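# Stow lit-lamp kits in drawers, return tower-colour kit

## Task

Some or all of the kits on the tray have a lit lamp beside them, and no two lamps share a colour. Move every kit with a lit lamp into a drawer that held nothing at the start, using a separate drawer for each, then close all drawers completely. Kits with unlit lamps stay on the tray. After a short delay the signal tower shows one of the lamp colours. Take the kit whose lamp showed that colour, and no other kit, out of its drawer and put it back on the tray, then close all drawers completely again. Nothing may rely on the robot to stay in place at the end. Finish by releasing the gripper and moving the arm away.

## Robot and tools

Robot and cameras. One six-joint arm with a two-finger parallel gripper. There are three cameras: cam_head_left and cam_head_right (fixed, 672x504 each) and cam_wrist (fisheye on the hand, 616x616). Calibration for each is given in OpenCV form, but a scene's real cameras can be a few degrees and millimetres off.

Frame. Results report the hand in the scene frame. The origin is on the table surface under the arm's base, +z is up, and +y is to the left when facing along +x. Reported values are end_effector_position in metres and end_effector_quat_wxyz. The base may be tilted, and the printed position gets less accurate far from the base. end_effector_position is the point between the pads when they are closed. The fingers point along the hand's +z axis and close along its y axis. Closed fingertips reach about 33 mm past that point; open ones about 9 mm. Closing pushes the tips roughly 24 mm further out, so keep that gap above a surface.

execute_actions. Argument actions is a list holding nothing or exactly one item. An empty list only returns the current state. A move item is {"rows": [...], "steps": n}, with 1 to 15 rows and steps at most 15 (default 15). Each step lasts 1/30 s and uses one row; if rows run out, the last row repeats. A wait item is {"steps": n} with n up to 300; it returns once n steps have passed since the previous result, and your reply time counts toward them. Optional pictures (true/false) decides whether images come back. A refused call moves nothing.

Row layout. One list of 9 numbers, each in [-1, 1], in this order: dJ1 waist, dJ2 shoulder, dJ3 elbow, dJ4 forearm roll, dJ5 wrist pitch, dJ6 wrist roll, then gripper position, force_limit, speed.
The six joint numbers are scaled offsets, not absolute angles. They are measured from the joint angles in the most recent result that lists them (before any such result in a scene, and for any later call inside the same reply, from where the arm stands when the action begins). They are not added up row after row. Scale: 1.0 equals 1.983 rad for waist and shoulder, 2.38 rad for elbow, 2.975 rad for forearm roll, wrist pitch and wrist roll. So a row of zeros sends the arm back to those reference angles; it is not a pause.
Stated joint ranges in rad: waist -3.491 to 3.491, shoulder -3.140 to 3.140, elbow -1.187 to 4.328, forearm roll -3.316 to 3.316, wrist pitch -3.140 to 3.140, wrist roll -3.927 to 3.927. A request more than 0.010 rad outward beyond a range is refused. Real limits may differ by up to 0.010 rad; targets past them are clipped, and "joint sent to its limit" may appear (sometimes about an earlier action). No such line does not prove there is room.
The last three numbers are absolute settings. position: +1 fully open (140 mm), about -0.8 pads touch, -1 closes until blocked. force_limit (parts up to 40 mm): -1 about 14 N, 0 about 60 N, +1 about 107 N. speed: -1 about 30 mm/s, 0 about 140, +1 about 250.

Motion limits. Joint targets move at most 2.62 rad/s (waist, shoulder), 3.14 (elbow), 3.93 (wrist joints), taking 0.5 s to ramp up, with all joints timed to arrive together. The target may lead the measured angle by at most 0.805 rad (waist, shoulder), 0.966 (elbow), 1.21 (wrist joints). If targets would move the hand over 70 mm from where it is, all are pulled back proportionally. Big moves therefore need several calls.
After a call ends, the arm keeps heading for the last row's target until it nearly stops or a step is HELD; to push further, send a new action. Fingers still in motion finish their travel.

Gripping. Send position -1 and check object_status = 2. Codes: 0 moving, 1 blocked while opening, 2 blocked while closing, 3 reached target or pads met (a thin item may still be held). Stopped fingers stay put until position changes by 0.01 or more, or the object yields or slips. While status is 2, a new force_limit only applies with a new position value, so to squeeze harder raise force_limit and switch -1 to -0.98 or back. position_measured is in counts: 3 fully open, 230 pads meeting, not linear in mm.

Other result lines. Joint positions (rad) and Joint velocities (rad/s) in column order. "joint command not followed": clearance checks altered targets (mounting blocks and posts count as arm). HELD marks steps where your row was not fully sent. Flange force: external force at the gripper, including held weight, noisy especially during acceleration; "no reading" when unavailable. MOTOR HOT warns of heating from loads; OVER-TEMPERATURE FAULT means brakes are on until cooled.

Faults. Load limits (N m): waist, shoulder, elbow 145; forearm roll, wrist pitch, wrist roll 36.4, counting a held object's weight. Reaching one, or an external force of 150 N anywhere on the arm, tool or load, halts the arm for 10 s, drops the rest of the call, and makes the arm yield.

zoom_image. camera is cam_head_left, cam_head_right or cam_wrist; region is [x0, y0, x1, y1] in that camera's pixels, origin top-left, no larger than 504 by 504. Returns a sharper crop of the latest image.

finished_scene. Pass scene, the current scene's number. It ends that scene irreversibly and reports success; the next task arrives in its result. Answering without any tool call ends everything.

Cautions. The simulation keeps running while you reply. Parts in hand may get a brief tug and loose items a push. Never knock or place anything off the table. Avoid drops, slips, slamming drawers, hard impacts and heavy pushing, and keep motion smooth.

Each tool is called after "Emit:" as name([rows], argument=value, ...), one row to a line, values as JSON.

## Session

Emit:
execute_actions(actions=[])

Scene clock: 0.00 s of 15600.00 s.
end_effector_position=(+0.3087, +0.1181, +0.1093) position_measured=3 object_status=3 end_effector_quat_wxyz=(+0.015, +0.689, -0.655, +0.310)
Joint positions: [ 1.634 -0.313 -0.989  0.559 -1.33  -1.751]
Joint velocities: [-0.    -0.     0.001  0.001 -0.    -0.   ]
Flange force (N, the push that the arm receives, along the gripper's own x y z axes): no reading

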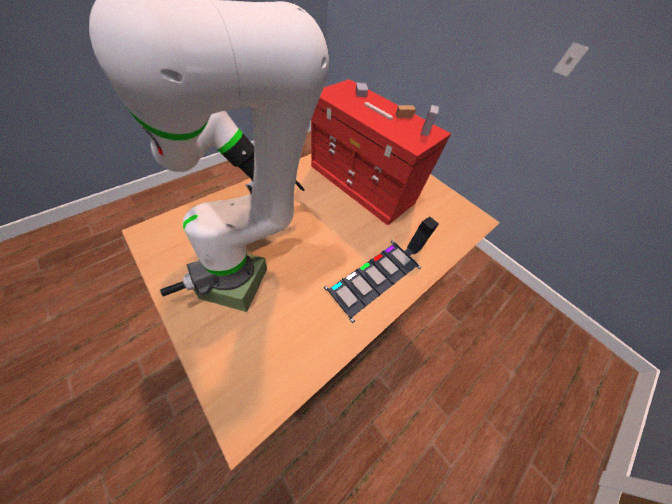

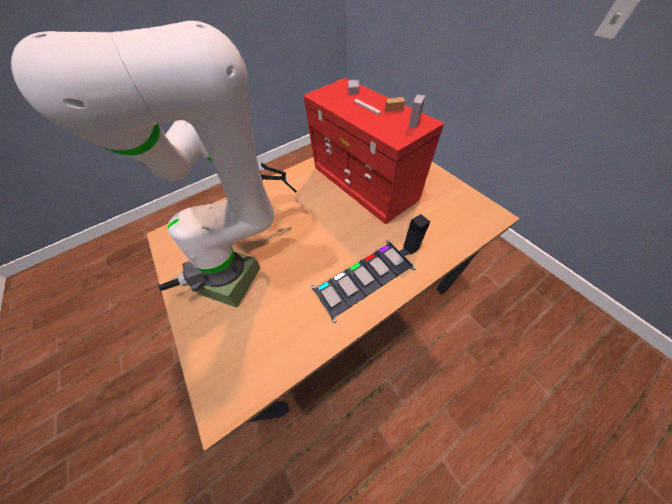

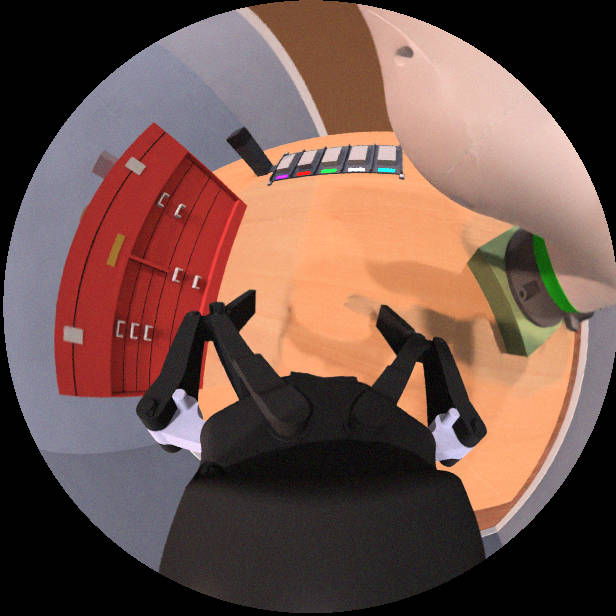

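Emit:
zoom_image(camera="cam_head_right", region=[295, 70, 455, 230])

Emit:
zoom_image(camera="cam_head_left", region=[300, 70, 460, 230])

Emit:
zoom_image(camera="cam_head_left", region=[315, 210, 445, 330])

Emit:
zoom_image(camera="cam_head_right", region=[305, 210, 435, 330])

Emit:
zoom_image(camera="cam_wrist", region=[40, 110, 280, 410])

Region (295, 70, 455, 230) of cam_head_right's 672x504 image, scaled by 3.150, with more detail than that image has.

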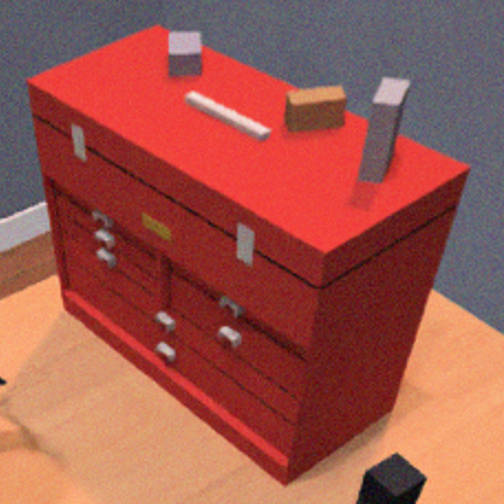

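Region (300, 70, 460, 230) of cam_head_left's 672x504 image, scaled by 3.150, with more detail than that image has.

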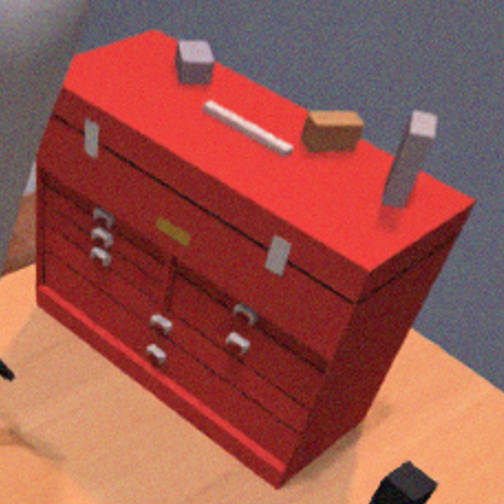

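Region (315, 210, 445, 330) of cam_head_left's 672x504 image, scaled by 3.877, with more detail than that image has; it fills the top 465 rows of this view, and the rest is white.

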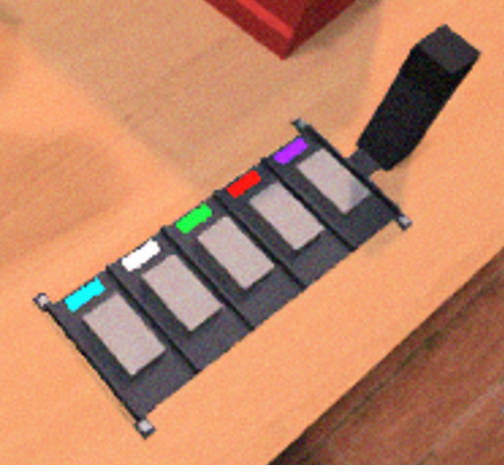

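Region (305, 210, 435, 330) of cam_head_right's 672x504 image, scaled by 3.877, with more detail than that image has; it fills the top 465 rows of this view, and the rest is white.

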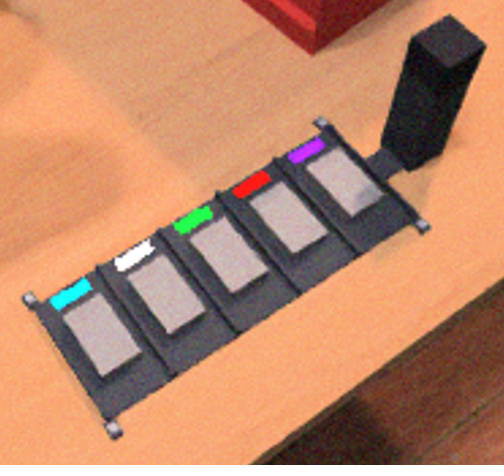

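Region (40, 110, 280, 410) of cam_wrist's 616x616 image, scaled by 1.680, with more detail than that image has; it fills the left 403 columns of this view, and the rest is white.

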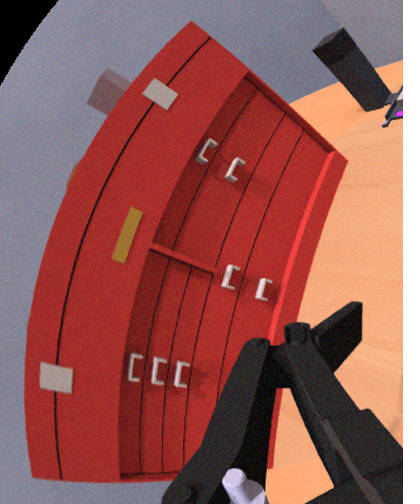

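Emit:
zoom_image(camera="cam_wrist", region=[90, 290, 190, 400])

Emit:
zoom_image(camera="cam_wrist", region=[130, 140, 250, 300])

Emit:
zoom_image(camera="cam_head_right", region=[305, 120, 385, 200])

Region (90, 290, 190, 400) of cam_wrist's 616x616 image, scaled by 4.582, with more detail than that image has; it fills the left 458 columns of this view, and the rest is white.

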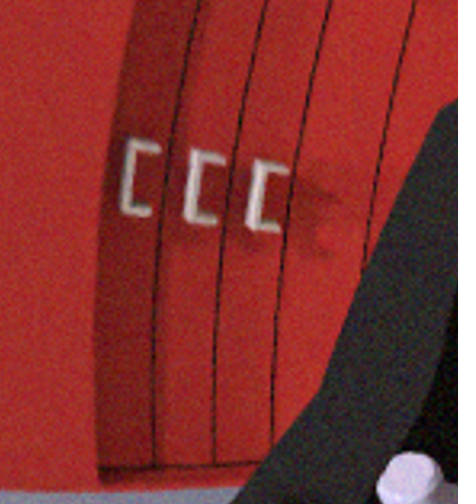

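Region (130, 140, 250, 300) of cam_wrist's 616x616 image, scaled by 3.150, with more detail than that image has; it fills the left 378 columns of this view, and the rest is white.

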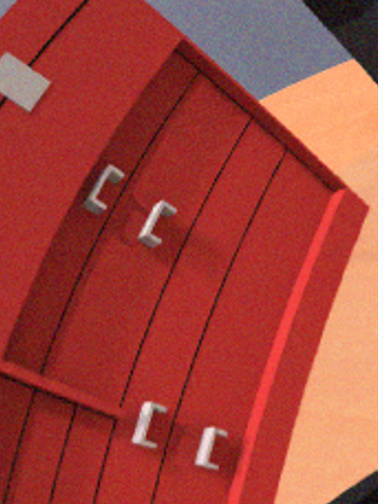

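Region (305, 120, 385, 200) of cam_head_right's 672x504 image, scaled by 6.300, with more detail than that image has.

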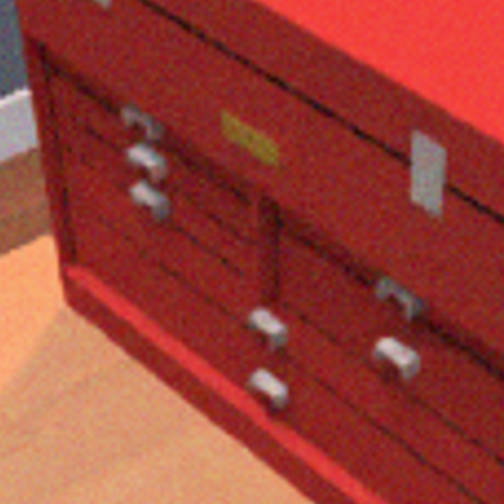

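Emit:
execute_actions([
  {"rows":[[-0.5144,0.023,0.0723,-0.0124,0.336,-0.2286,-0.1,0,0.5]],"steps":15},
], pictures=false)

Emit:
execute_actions([
  {"steps":30},
])

Scene clock: 120.50 s of 15600.00 s.
end_effector_position=(+0.3856, +0.1661, +0.0808) position_measured=141 object_status=0 end_effector_quat_wxyz=(+0.122, -0.428, +0.887, -0.125)
Joint positions: [ 1.182 -0.291 -0.906  0.541 -0.848 -2.079]
Joint velocities: [-1.195  0.05   0.186 -0.041  1.08  -0.734]
Flange force (N, the push that the arm receives, along the gripper's own x y z axes): [-3.7 -2.6 -1.8]
Steps of this call (steps 1 to 90: nothing new was sent; then 117.00 s passed at rest; steps 91 to 105: all 15 steps of this action). Readings (joint positions | what the end effector reports):
91: [1.634 -0.313 -0.989 0.559 -1.330 -1.751] | position_measured=3 object_status=0
92: [1.631 -0.313 -0.989 0.559 -1.326 -1.754] | position_measured=9 object_status=0
94: [1.607 -0.311 -0.984 0.558 -1.296 -1.774] | position_measured=30 object_status=0
98: [1.490 -0.305 -0.959 0.553 -1.152 -1.872] | position_measured=72 object_status=0
105: the state above

Scene clock: 121.50 s of 15600.00 s.
end_effector_position=(+0.5586, +0.1011, +0.1567) position_measured=141 object_status=3 end_effector_quat_wxyz=(+0.306, -0.035, +0.950, +0.042)
Joint positions: [ 0.614 -0.267 -0.817  0.522 -0.33  -2.431]
Joint velocities: [-0.001  0.    -0.     0.    -0.    -0.001]
Flange force (N, the push that the arm receives, along the gripper's own x y z axes): no reading
Steps of this call (steps 1 to 30: the robot went on to your last target). Readings (joint positions | what the end effector reports):
1: [1.142 -0.289 -0.900 0.540 -0.812 -2.104] | position_measured=141 object_status=0
2: [1.104 -0.288 -0.894 0.539 -0.776 -2.128] | position_measured=141 object_status=0
4: [1.030 -0.284 -0.882 0.536 -0.709 -2.174] | position_measured=141 object_status=0
8: [0.893 -0.279 -0.861 0.532 -0.585 -2.258] | position_measured=141 object_status=3
30: the state above
camera_calibration (this result's frames):
cam_wrist: T_world_to_cam=[[-0.150322, 0.988209, -0.0290756, 0.000263807], [0.577339, 0.111621, 0.808839, -0.45279], [0.802548, 0.1048, -0.587311, -0.173241], [0, 0, 0, 1]] pos_world=[0.400487, 0.0684357, 0.264495]

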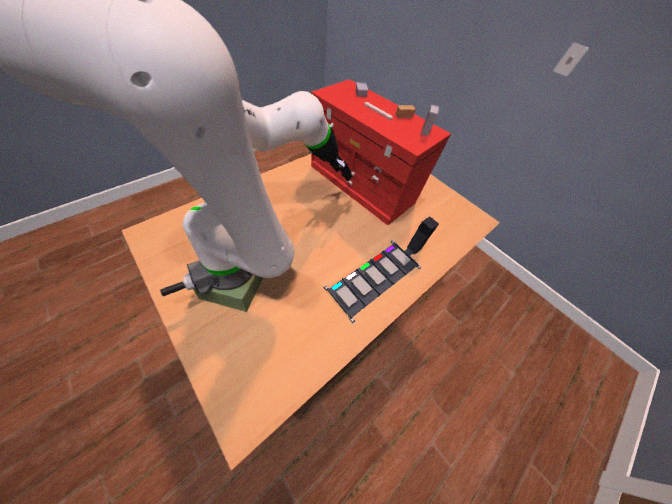

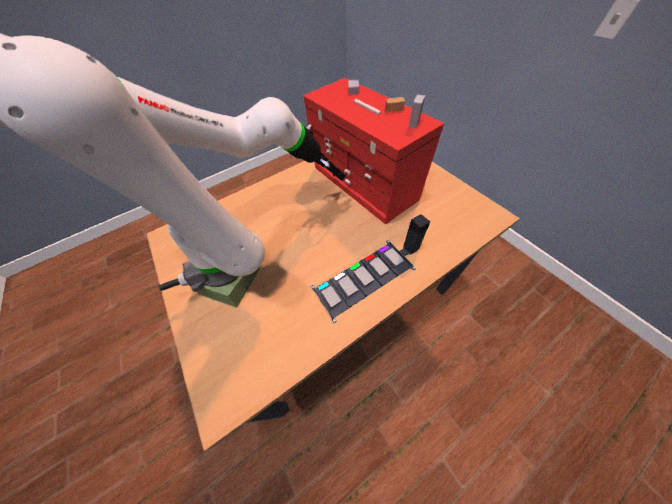

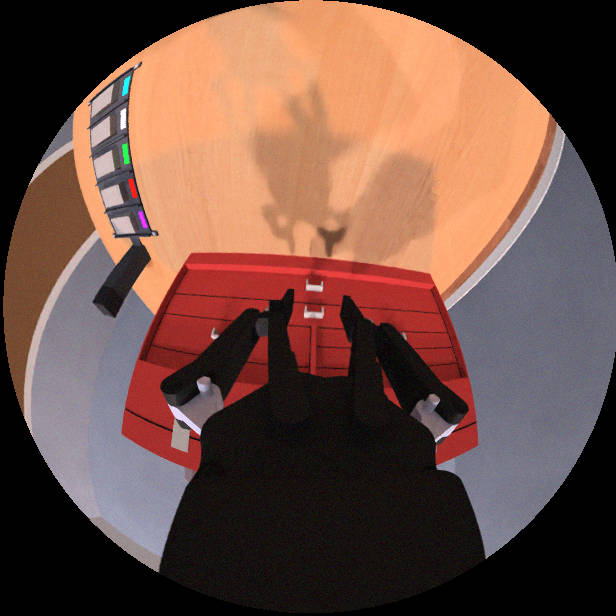

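Emit:
execute_actions([
  {"rows":[[0,0.126,0.042,0,0,0,-0.1,0,0.5]],"steps":15},
], pictures=false)

Emit:
execute_actions([
  {"steps":10},
])

Emit:
zoom_image(camera="cam_wrist", region=[240, 240, 400, 400])

Scene clock: 127.10 s of 15600.00 s.
end_effector_position=(+0.5769, +0.1088, +0.0781) position_measured=141 object_status=3 end_effector_quat_wxyz=(+0.241, -0.042, +0.969, +0.011)
Joint positions: [ 0.614 -0.018 -0.717  0.522 -0.33  -2.431]
Joint velocities: [ 0.     0.004  0.003 -0.    -0.    -0.001]
Flange force (N, the push that the arm receives, along the gripper's own x y z axes): no reading
Steps of this call (steps 1 to 15: the robot went on to your last target; steps 16 to 90: nothing new was sent; then 2.10 s passed at rest; steps 91 to 105: all 15 steps of this action). Readings (joint positions | what the end effector reports):
91: [0.614 -0.267 -0.817 0.522 -0.330 -2.431] | position_measured=141 object_status=3
92: [0.614 -0.264 -0.816 0.522 -0.330 -2.431] | position_measured=141 object_status=3
94: [0.614 -0.240 -0.806 0.522 -0.330 -2.431] | position_measured=141 object_status=3
98: [0.614 -0.126 -0.761 0.522 -0.330 -2.431] | position_measured=141 object_status=3
105: the state above

Scene clock: 127.43 s of 15600.00 s.
end_effector_position=(+0.5769, +0.1088, +0.0780) position_measured=141 object_status=3 end_effector_quat_wxyz=(+0.241, -0.042, +0.970, +0.011)
Joint positions: [ 0.614 -0.017 -0.717  0.522 -0.33  -2.431]
Joint velocities: [-0.001  0.     0.    -0.002 -0.    -0.001]
Flange force (N, the push that the arm receives, along the gripper's own x y z axes): no reading
Steps of this call (steps 1 to 10: the robot went on to your last target). Readings (joint positions | what the end effector reports):
1: [0.614 -0.018 -0.717 0.522 -0.330 -2.431] | position_measured=141 object_status=3
2: [0.614 -0.017 -0.717 0.522 -0.330 -2.431] | position_measured=141 object_status=3
4: [0.614 -0.017 -0.717 0.522 -0.330 -2.431] | position_measured=141 object_status=3
8: [0.614 -0.017 -0.717 0.522 -0.330 -2.431] | position_measured=141 object_status=3
10: the state above
camera_calibration (this result's frames):
cam_wrist: T_world_to_cam=[[-0.154338, 0.98499, -0.0772997, -0.000442157], [0.679262, 0.162597, 0.715658, -0.457542], [0.717484, 0.0579466, -0.69416, -0.172435], [0, 0, 0, 1]] pos_world=[0.434441, 0.0848223, 0.207712]

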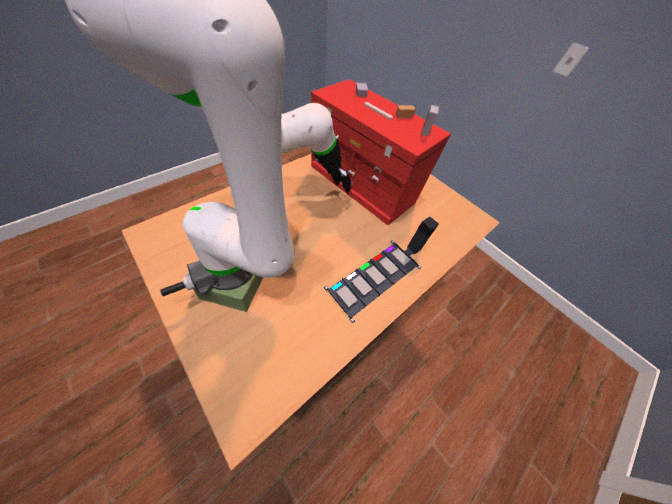

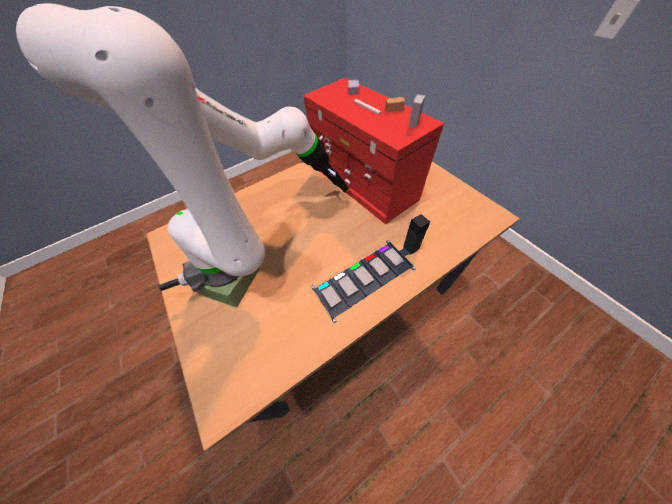

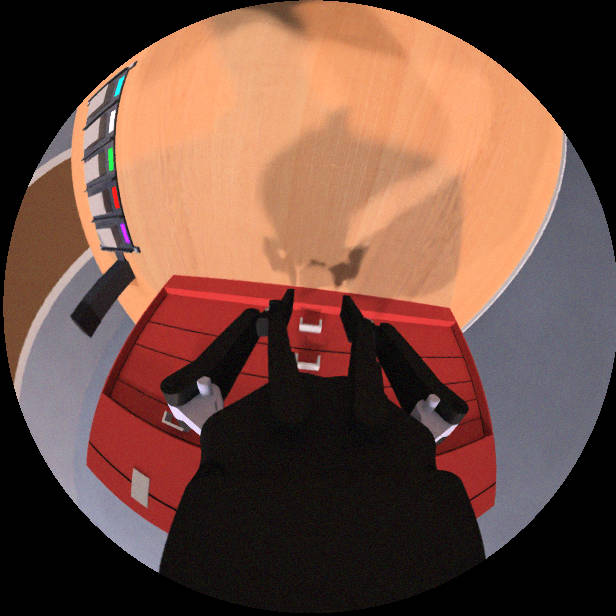

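Region (240, 240, 400, 400) of cam_wrist's 616x616 image, scaled by 3.150, with more detail than that image has.

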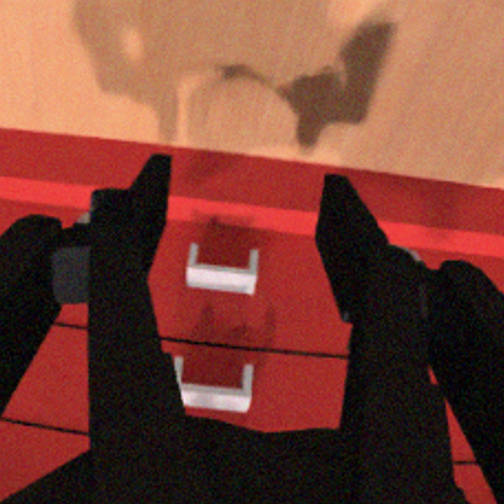

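Emit:
execute_actions([
  {"rows":[[-0.011,0.0248,0.0339,-0.0239,-0.0062,0.031,-0.1,0,0.5]],"steps":15},
])

Emit:
zoom_image(camera="cam_wrist", region=[240, 240, 400, 400])

Emit:
zoom_image(camera="cam_head_right", region=[310, 140, 390, 220])

Scene clock: 145.80 s of 15600.00 s.
end_effector_position=(+0.6006, +0.1073, +0.0811) position_measured=141 object_status=3 end_effector_quat_wxyz=(+0.242, -0.043, +0.969, +0.011)
Joint positions: [ 0.592  0.032 -0.637  0.451 -0.349 -2.339]
Joint velocities: [0.    0.    0.001 0.001 0.    0.001]
Flange force (N, the push that the arm receives, along the gripper's own x y z axes): no reading
Steps of this call (steps 1 to 15: the robot went on to your last target; steps 16 to 90: nothing new was sent; then 14.87 s passed at rest; steps 91 to 105: all 15 steps of this action). Readings (joint positions | what the end effector reports):
91: [0.614 -0.017 -0.717 0.522 -0.330 -2.431] | position_measured=141 object_status=3
92: [0.613 -0.015 -0.713 0.519 -0.331 -2.427] | position_measured=141 object_status=3
94: [0.605 0.003 -0.685 0.493 -0.338 -2.394] | position_measured=141 object_status=3
98: [0.593 0.031 -0.638 0.452 -0.348 -2.341] | position_measured=141 object_status=3
105: the state above
camera_calibration (this result's frames):
cam_wrist: T_world_to_cam=[[-0.156882, 0.984588, -0.0772977, 0.00651812], [0.678254, 0.164301, 0.716224, -0.475254], [0.717885, 0.0599355, -0.693577, -0.187734], [0, 0, 0, 1]] pos_world=[0.458137, 0.0829189, 0.210685]

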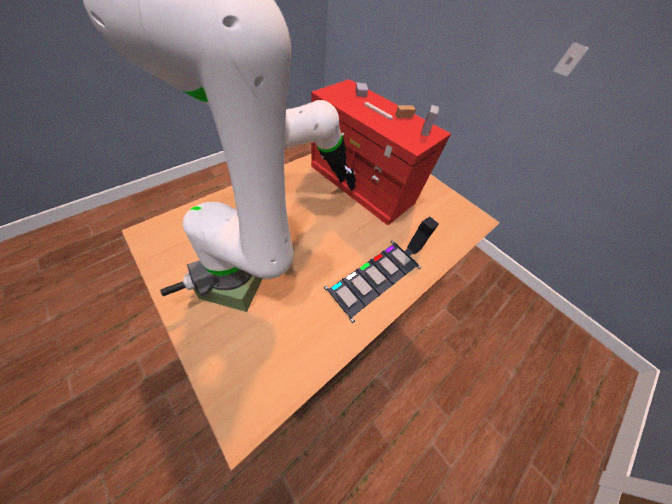

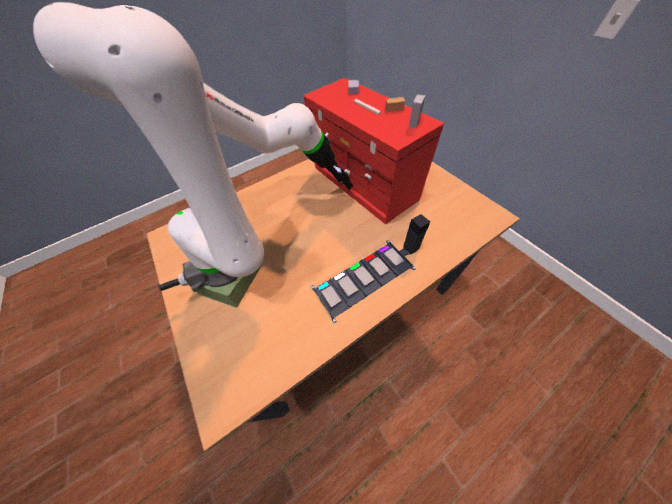

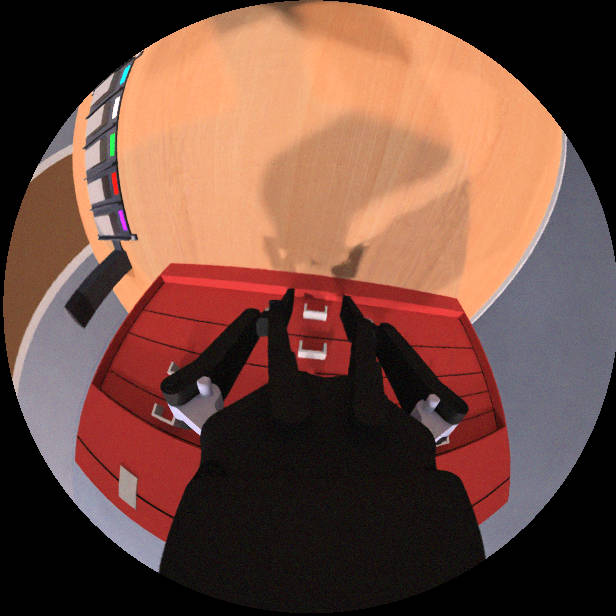

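Region (240, 240, 400, 400) of cam_wrist's 616x616 image, scaled by 3.150, with more detail than that image has.

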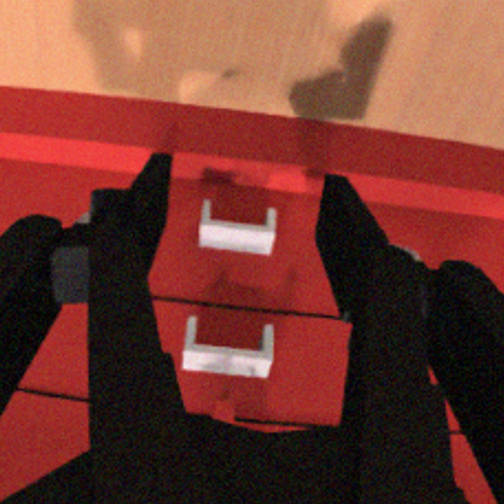

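Region (310, 140, 390, 220) of cam_head_right's 672x504 image, scaled by 6.300, with more detail than that image has.

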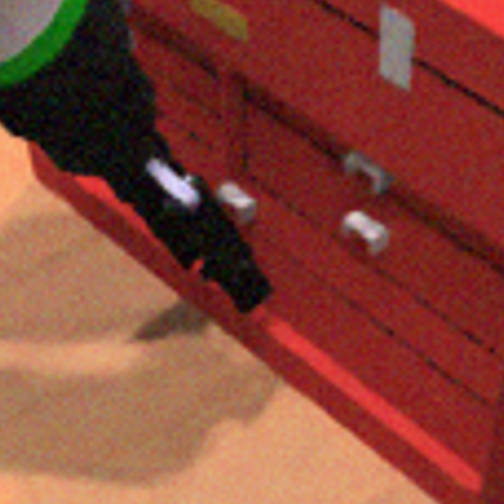

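Emit:
execute_actions([
  {"rows":[[-0.001,0.0035,0.0025,-0.002,-0.0005,0.003,-1,0,-0.3]],"steps":15},
], pictures=false)

Emit:
execute_actions([
  {"steps":6},
])

Emit:
zoom_image(camera="cam_wrist", region=[240, 240, 400, 400])

Scene clock: 153.17 s of 15600.00 s.
end_effector_position=(+0.6017, +0.1064, +0.0793) position_measured=193 object_status=0 end_effector_quat_wxyz=(+0.240, -0.043, +0.970, +0.010)
Joint positions: [ 0.59   0.039 -0.631  0.445 -0.351 -2.33 ]
Joint velocities: [ 0.     0.    -0.001 -0.001  0.003 -0.   ]
Flange force (N, the push that the arm receives, along the gripper's own x y z axes): [-3.4 -15.7 -17.5]
Steps of this call (steps 1 to 15: the robot went on to your last target; steps 16 to 90: nothing new was sent; then 3.87 s passed at rest; steps 91 to 105: all 15 steps of this action). Readings (joint positions | what the end effector reports):
91: [0.592 0.032 -0.636 0.451 -0.349 -2.339] | position_measured=141 object_status=0
92: [0.591 0.034 -0.634 0.449 -0.349 -2.336] | position_measured=144 object_status=0
94: [0.590 0.038 -0.632 0.446 -0.350 -2.332] | position_measured=156 object_status=0
98: [0.590 0.039 -0.631 0.445 -0.350 -2.330] | position_measured=179 object_status=0
105: the state above

Scene clock: 153.37 s of 15600.00 s.
end_effector_position=(+0.6017, +0.1065, +0.0793) position_measured=193 object_status=2 end_effector_quat_wxyz=(+0.240, -0.044, +0.970, +0.010)
Joint positions: [ 0.59   0.039 -0.631  0.445 -0.35  -2.33 ]
Joint velocities: [0.    0.    0.001 0.001 0.    0.   ]
Flange force (N, the push that the arm receives, along the gripper's own x y z axes): [-4.8 -21.7 -16.3]
Steps of this call (steps 1 to 6: the robot went on to your last target). Readings (joint positions | what the end effector reports):
1: [0.590 0.039 -0.631 0.445 -0.351 -2.330] | position_measured=193 object_status=2
2: [0.590 0.039 -0.631 0.445 -0.350 -2.330] | position_measured=193 object_status=2
4: [0.590 0.039 -0.631 0.445 -0.350 -2.330] | position_measured=193 object_status=2
6: the state above
camera_calibration (this result's frames):
cam_wrist: T_world_to_cam=[[-0.158112, 0.984265, -0.0788815, 0.00820775], [0.680346, 0.16649, 0.71373, -0.475918], [0.715632, 0.0591822, -0.695965, -0.188107], [0, 0, 0, 1]] pos_world=[0.459702, 0.0822897, 0.209408]

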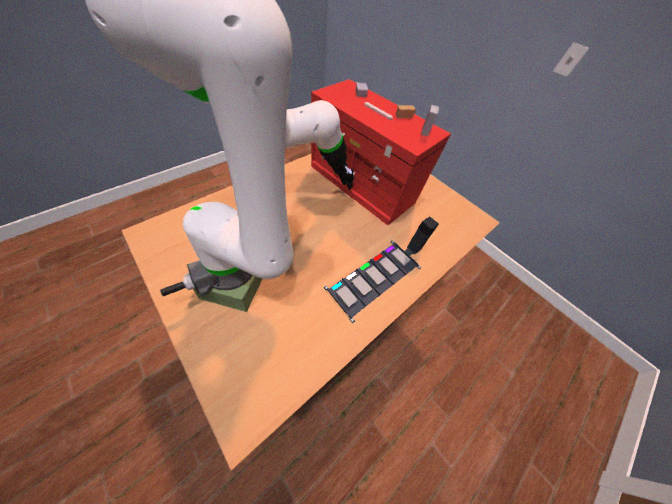

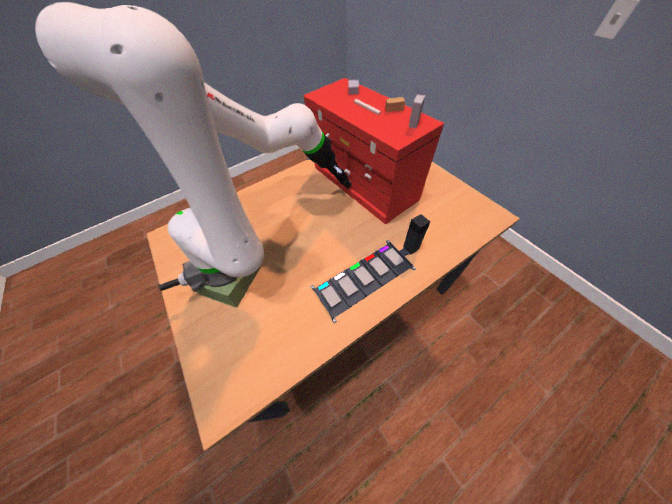

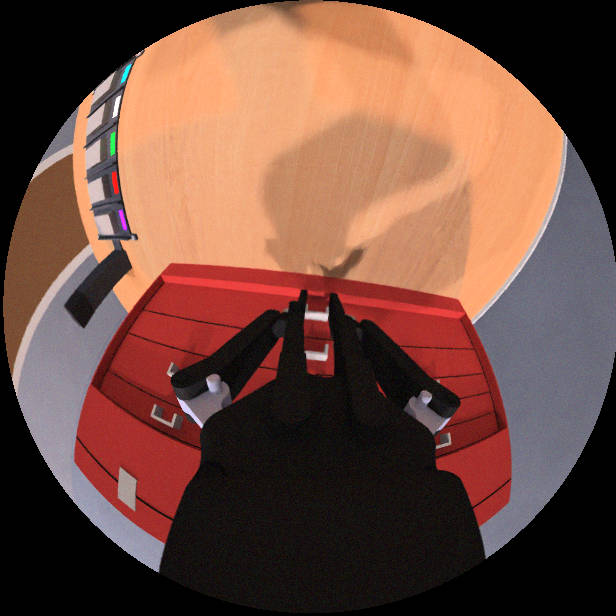

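Region (240, 240, 400, 400) of cam_wrist's 616x616 image, scaled by 3.150, with more detail than that image has.

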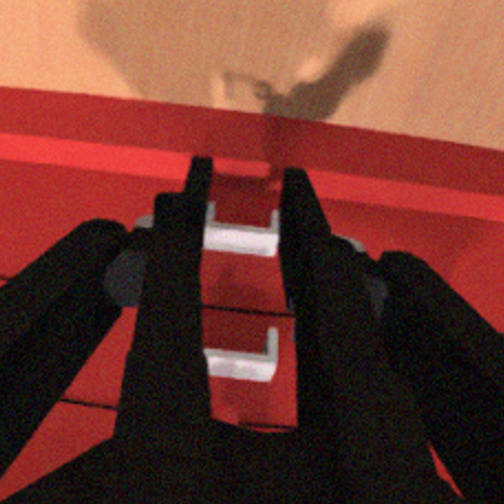

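Emit:
execute_actions([
  {"rows":[[0.001,-0.006,-0.0068,0.0034,0.0012,-0.0042,-1,0,-0.3],[0.001,-0.006,-0.0068,0.0034,0.0012,-0.0042,-1,0,-0.3],[0.0033,-0.0145,-0.0168,0.0085,0.003,-0.0106,-1,0,-0.3],[0.0033,-0.0145,-0.0168,0.0085,0.003,-0.0106,-1,0,-0.3],[0.0052,-0.022,-0.025,0.0126,0.0042,-0.0158,-1,0,-0.3],[0.0052,-0.022,-0.025,0.0126,0.0042,-0.0158,-1,0,-0.3],[0.0071,-0.0295,-0.0332,0.0166,0.0053,-0.021,-1,0,-0.3],[0.0071,-0.0295,-0.0332,0.0166,0.0053,-0.021,-1,0,-0.3],[0.0092,-0.037,-0.0412,0.0205,0.0061,-0.026,-1,0,-0.3],[0.0092,-0.037,-0.0412,0.0205,0.0061,-0.026,-1,0,-0.3],[0.0114,-0.0448,-0.0493,0.0243,0.0068,-0.0311,-1,0,-0.3],[0.0114,-0.0448,-0.0493,0.0243,0.0068,-0.0311,-1,0,-0.3],[0.0138,-0.0526,-0.0572,0.028,0.0072,-0.0361,-1,0,-0.3],[0.0162,-0.0605,-0.065,0.0316,0.0075,-0.0411,-1,0,-0.3]],"steps":15},
], pictures=false)

Emit:
execute_actions([
  {"steps":10},
])

Scene clock: 185.00 s of 15600.00 s.
end_effector_position=(+0.5625, +0.1023, +0.0798) position_measured=193 object_status=2 end_effector_quat_wxyz=(+0.242, -0.043, +0.969, +0.011)
Joint positions: [ 0.615 -0.058 -0.757  0.523 -0.33  -2.43 ]
Joint velocities: [ 0.088 -0.296 -0.361  0.207  0.022 -0.282]
Flange force (N, the push that the arm receives, along the gripper's own x y z axes): no reading
Steps of this call (steps 1 to 15: the robot went on to your last target; steps 16 to 90: nothing new was sent; then 28.13 s passed at rest; steps 91 to 105: all 15 steps of this action). Readings (joint positions | what the end effector reports):
91: [0.590 0.039 -0.631 0.445 -0.350 -2.330] | position_measured=193 object_status=2
92: [0.591 0.036 -0.634 0.447 -0.349 -2.333] | position_measured=193 object_status=2
94: [0.593 0.026 -0.649 0.456 -0.346 -2.344] | position_measured=193 object_status=2
98: [0.600 -0.003 -0.688 0.481 -0.338 -2.375] | position_measured=193 object_status=2
105: the state above

Scene clock: 185.33 s of 15600.00 s.
end_effector_position=(+0.5533, +0.1013, +0.0799) position_measured=193 object_status=2 end_effector_quat_wxyz=(+0.242, -0.043, +0.969, +0.011)
Joint positions: [ 0.622 -0.081 -0.785  0.539 -0.328 -2.453]
Joint velocities: [-0.001 -0.     0.001 -0.     0.001 -0.001]
Flange force (N, the push that the arm receives, along the gripper's own x y z axes): no reading
Steps of this call (steps 1 to 10: the robot went on to your last target). Readings (joint positions | what the end effector reports):
1: [0.618 -0.067 -0.769 0.529 -0.329 -2.439] | position_measured=193 object_status=2
2: [0.620 -0.074 -0.778 0.534 -0.328 -2.446] | position_measured=193 object_status=2
4: [0.622 -0.080 -0.784 0.538 -0.328 -2.451] | position_measured=193 object_status=2
8: [0.622 -0.081 -0.785 0.539 -0.328 -2.452] | position_measured=193 object_status=2
10: the state above
camera_calibration (this result's frames):
cam_wrist: T_world_to_cam=[[-0.156978, 0.984575, -0.0772685, 0.00496139], [0.677927, 0.164319, 0.71653, -0.441186], [0.718174, 0.0600969, -0.693264, -0.154412], [0, 0, 0, 1]] pos_world=[0.410765, 0.0768901, 0.209457]

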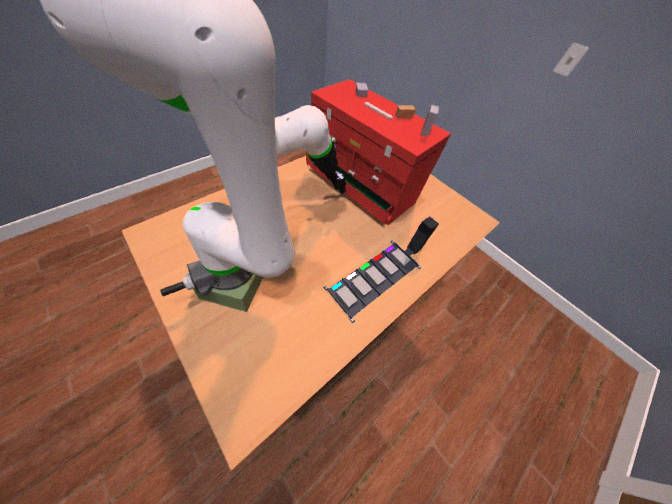

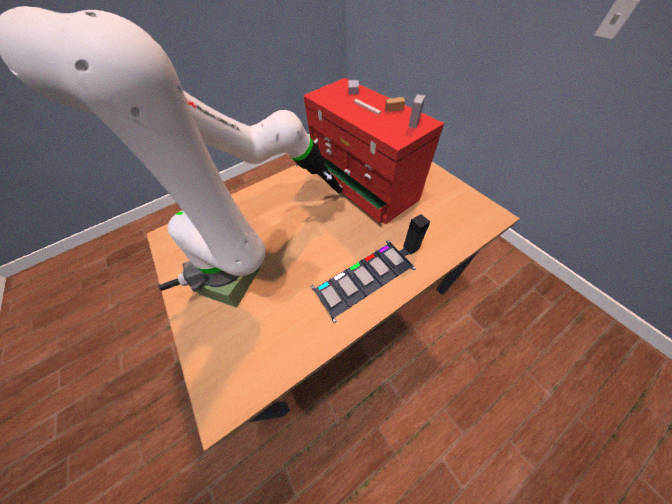

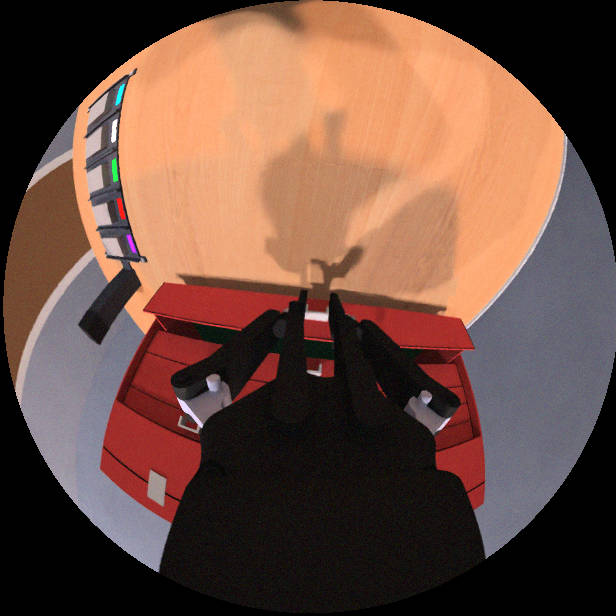

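Emit:
execute_actions([
  {"rows":[[0.0018,-0.0062,-0.0063,0.0031,0.0003,-0.004,-1,0,-0.3],[0.0038,-0.0125,-0.0125,0.006,0.0004,-0.0079,-1,0,-0.3],[0.0059,-0.0189,-0.0187,0.0088,0.0004,-0.0118,-1,0,-0.3],[0.0081,-0.0255,-0.0248,0.0115,0.0002,-0.0156,-1,0,-0.3],[0.0105,-0.0321,-0.0308,0.0141,-0.0001,-0.0194,-1,0,-0.3],[0.0131,-0.0388,-0.0368,0.0165,-0.0006,-0.0231,-1,0,-0.3],[0.0158,-0.0457,-0.0427,0.0188,-0.0012,-0.0267,-1,0,-0.3],[0.0186,-0.0526,-0.0486,0.021,-0.0019,-0.0303,-1,0,-0.3],[0.0216,-0.0596,-0.0544,0.0231,-0.0028,-0.0338,-1,0,-0.3],[0.0248,-0.0668,-0.0601,0.025,-0.0039,-0.0373,-1,0,-0.3],[0.0281,-0.0741,-0.0658,0.0268,-0.0051,-0.0407,-1,0,-0.3],[0.0316,-0.0814,-0.0714,0.0285,-0.0065,-0.0441,-1,0,-0.3],[0.0352,-0.0889,-0.0769,0.03,-0.008,-0.0474,-1,0,-0.3],[0.0389,-0.0965,-0.0824,0.0314,-0.0096,-0.0506,-1,0,-0.3],[0.0428,-0.1041,-0.0878,0.0327,-0.0114,-0.0538,-1,0,-0.3]],"steps":15},
], pictures=false)

Emit:
execute_actions([
  {"steps":12},
])

Scene clock: 198.23 s of 15600.00 s.
end_effector_position=(+0.4943, +0.0962, +0.0798) position_measured=193 object_status=2 end_effector_quat_wxyz=(+0.242, -0.044, +0.969, +0.011)
Joint positions: [ 0.684 -0.239 -0.951  0.622 -0.347 -2.581]
Joint velocities: [ 0.201 -0.425 -0.387  0.138 -0.12  -0.287]
Flange force (N, the push that the arm receives, along the gripper's own x y z axes): no reading
Steps of this call (steps 1 to 30: the robot went on to your last target; steps 31 to 90: nothing new was sent; then 9.40 s passed at rest; steps 91 to 105: all 15 steps of this action). Readings (joint positions | what the end effector reports):
91: [0.622 -0.081 -0.786 0.539 -0.328 -2.453] | position_measured=193 object_status=2
92: [0.623 -0.085 -0.789 0.542 -0.328 -2.456] | position_measured=193 object_status=2
94: [0.628 -0.100 -0.807 0.553 -0.327 -2.470] | position_measured=193 object_status=2
98: [0.643 -0.144 -0.858 0.580 -0.328 -2.509] | position_measured=193 object_status=2
105: the state above

Scene clock: 198.63 s of 15600.00 s.
end_effector_position=(+0.4780, +0.0948, +0.0797) position_measured=193 object_status=2 end_effector_quat_wxyz=(+0.242, -0.044, +0.969, +0.011)
Joint positions: [ 0.707 -0.288 -0.994  0.636 -0.362 -2.613]
Joint velocities: [-0.    -0.001  0.     0.001  0.    -0.   ]
Flange force (N, the push that the arm receives, along the gripper's own x y z axes): no reading
Steps of this call (steps 1 to 12: the robot went on to your last target). Readings (joint positions | what the end effector reports):
1: [0.690 -0.254 -0.964 0.626 -0.351 -2.590] | position_measured=193 object_status=2
2: [0.697 -0.267 -0.976 0.630 -0.355 -2.599] | position_measured=193 object_status=2
4: [0.705 -0.283 -0.991 0.635 -0.360 -2.610] | position_measured=193 object_status=2
8: [0.707 -0.287 -0.994 0.636 -0.362 -2.612] | position_measured=193 object_status=2
12: the state above
camera_calibration (this result's frames):
cam_wrist: T_world_to_cam=[[-0.158779, 0.984234, -0.0779279, 0.000442808], [0.67786, 0.166059, 0.716191, -0.389103], [0.717841, 0.0608919, -0.69354, -0.0999977], [0, 0, 0, 1]] pos_world=[0.33561, 0.0702674, 0.209354]

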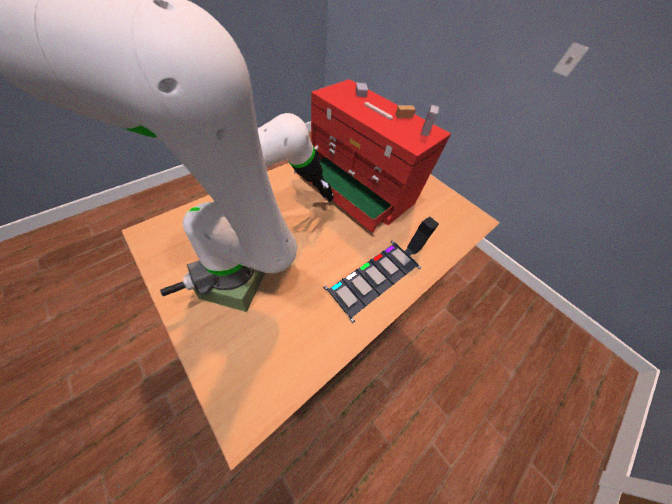

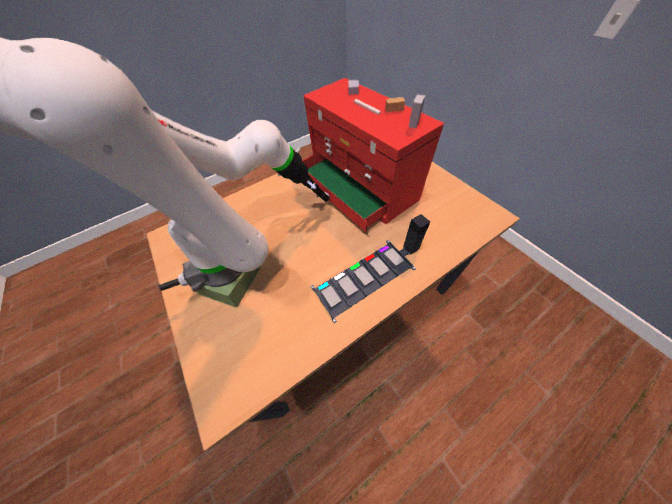

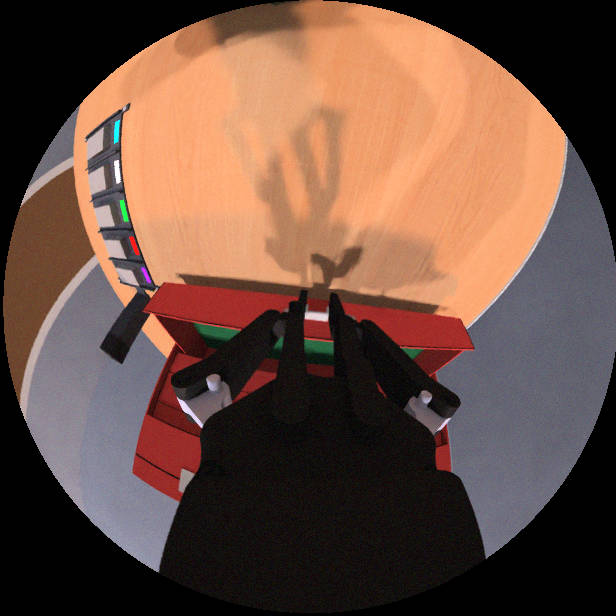

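Emit:
execute_actions([
  {"rows":[[0.004,-0.008,-0.0052,0.001,-0.002,-0.003,-1,0,-0.3],[0.004,-0.008,-0.0052,0.001,-0.002,-0.003,-1,0,-0.3],[0.0084,-0.016,-0.0105,0.002,-0.0043,-0.006,-1,0,-0.3],[0.0084,-0.016,-0.0105,0.002,-0.0043,-0.006,-1,0,-0.3],[0.0128,-0.024,-0.0157,0.003,-0.0066,-0.009,-1,0,-0.3],[0.0128,-0.024,-0.0157,0.003,-0.0066,-0.009,-1,0,-0.3],[0.0172,-0.032,-0.021,0.0039,-0.009,-0.012,-1,0,-0.3],[0.0172,-0.032,-0.021,0.0039,-0.009,-0.012,-1,0,-0.3],[0.0217,-0.0397,-0.0262,0.0047,-0.0113,-0.0152,-1,0,-0.3]],"steps":15},
])

Emit:
zoom_image(camera="cam_head_right", region=[280, 130, 420, 250])

Scene clock: 204.77 s of 15600.00 s.
end_effector_position=(+0.4536, +0.0923, +0.0795) position_measured=193 object_status=2 end_effector_quat_wxyz=(+0.242, -0.044, +0.969, +0.011)
Joint positions: [ 0.75  -0.366 -1.056  0.65  -0.395 -2.658]
Joint velocities: [ 0.004 -0.008 -0.006  0.002 -0.005 -0.004]
Flange force (N, the push that the arm receives, along the gripper's own x y z axes): no reading
Steps of this call (steps 1 to 30: the robot went on to your last target; steps 31 to 90: nothing new was sent; then 2.63 s passed at rest; steps 91 to 105: all 15 steps of this action). Readings (joint positions | what the end effector reports):
91: [0.707 -0.288 -0.994 0.636 -0.362 -2.613] | position_measured=193 object_status=2
92: [0.709 -0.291 -0.997 0.637 -0.363 -2.615] | position_measured=193 object_status=2
94: [0.715 -0.304 -1.007 0.639 -0.368 -2.622] | position_measured=193 object_status=2
98: [0.732 -0.334 -1.030 0.645 -0.381 -2.638] | position_measured=193 object_status=2
105: the state above
camera_calibration (this result's frames):
cam_wrist: T_world_to_cam=[[-0.158331, 0.984294, -0.0780783, -0.00115772], [0.677964, 0.165862, 0.716139, -0.371941], [0.717842, 0.0604525, -0.693577, -0.0823711], [0, 0, 0, 1]] pos_world=[0.311108, 0.06781, 0.20914]

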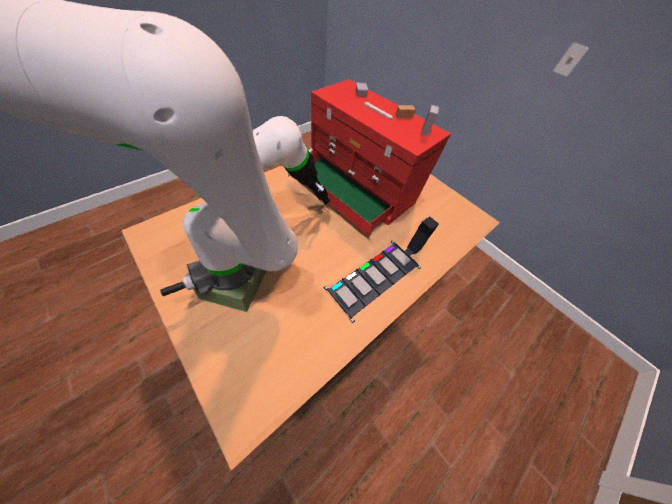

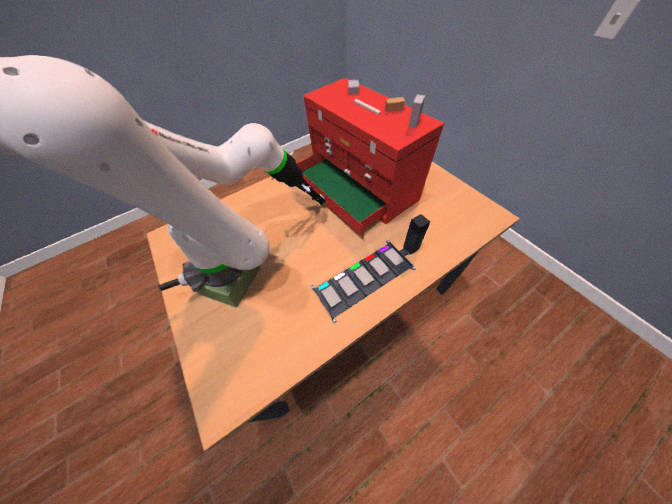

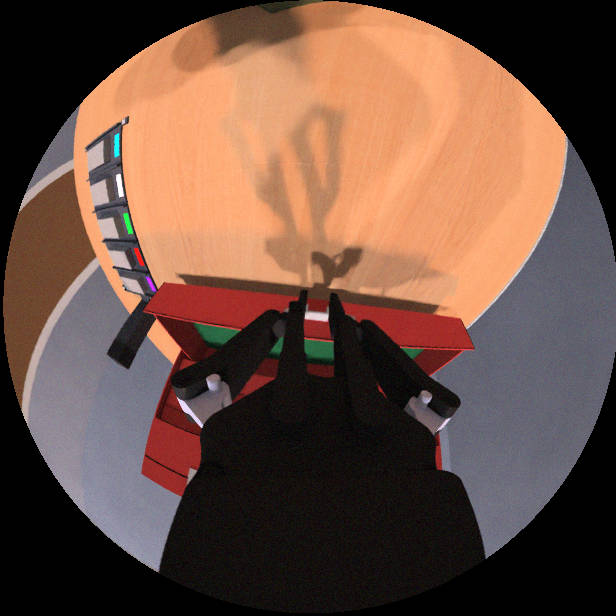

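Region (280, 130, 420, 250) of cam_head_right's 672x504 image, scaled by 3.600, with more detail than that image has; it fills the top 432 rows of this view, and the rest is white.

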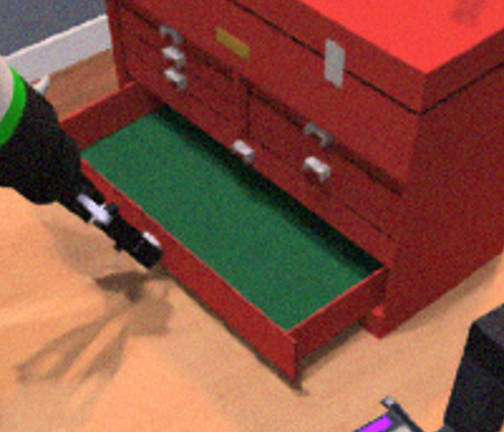

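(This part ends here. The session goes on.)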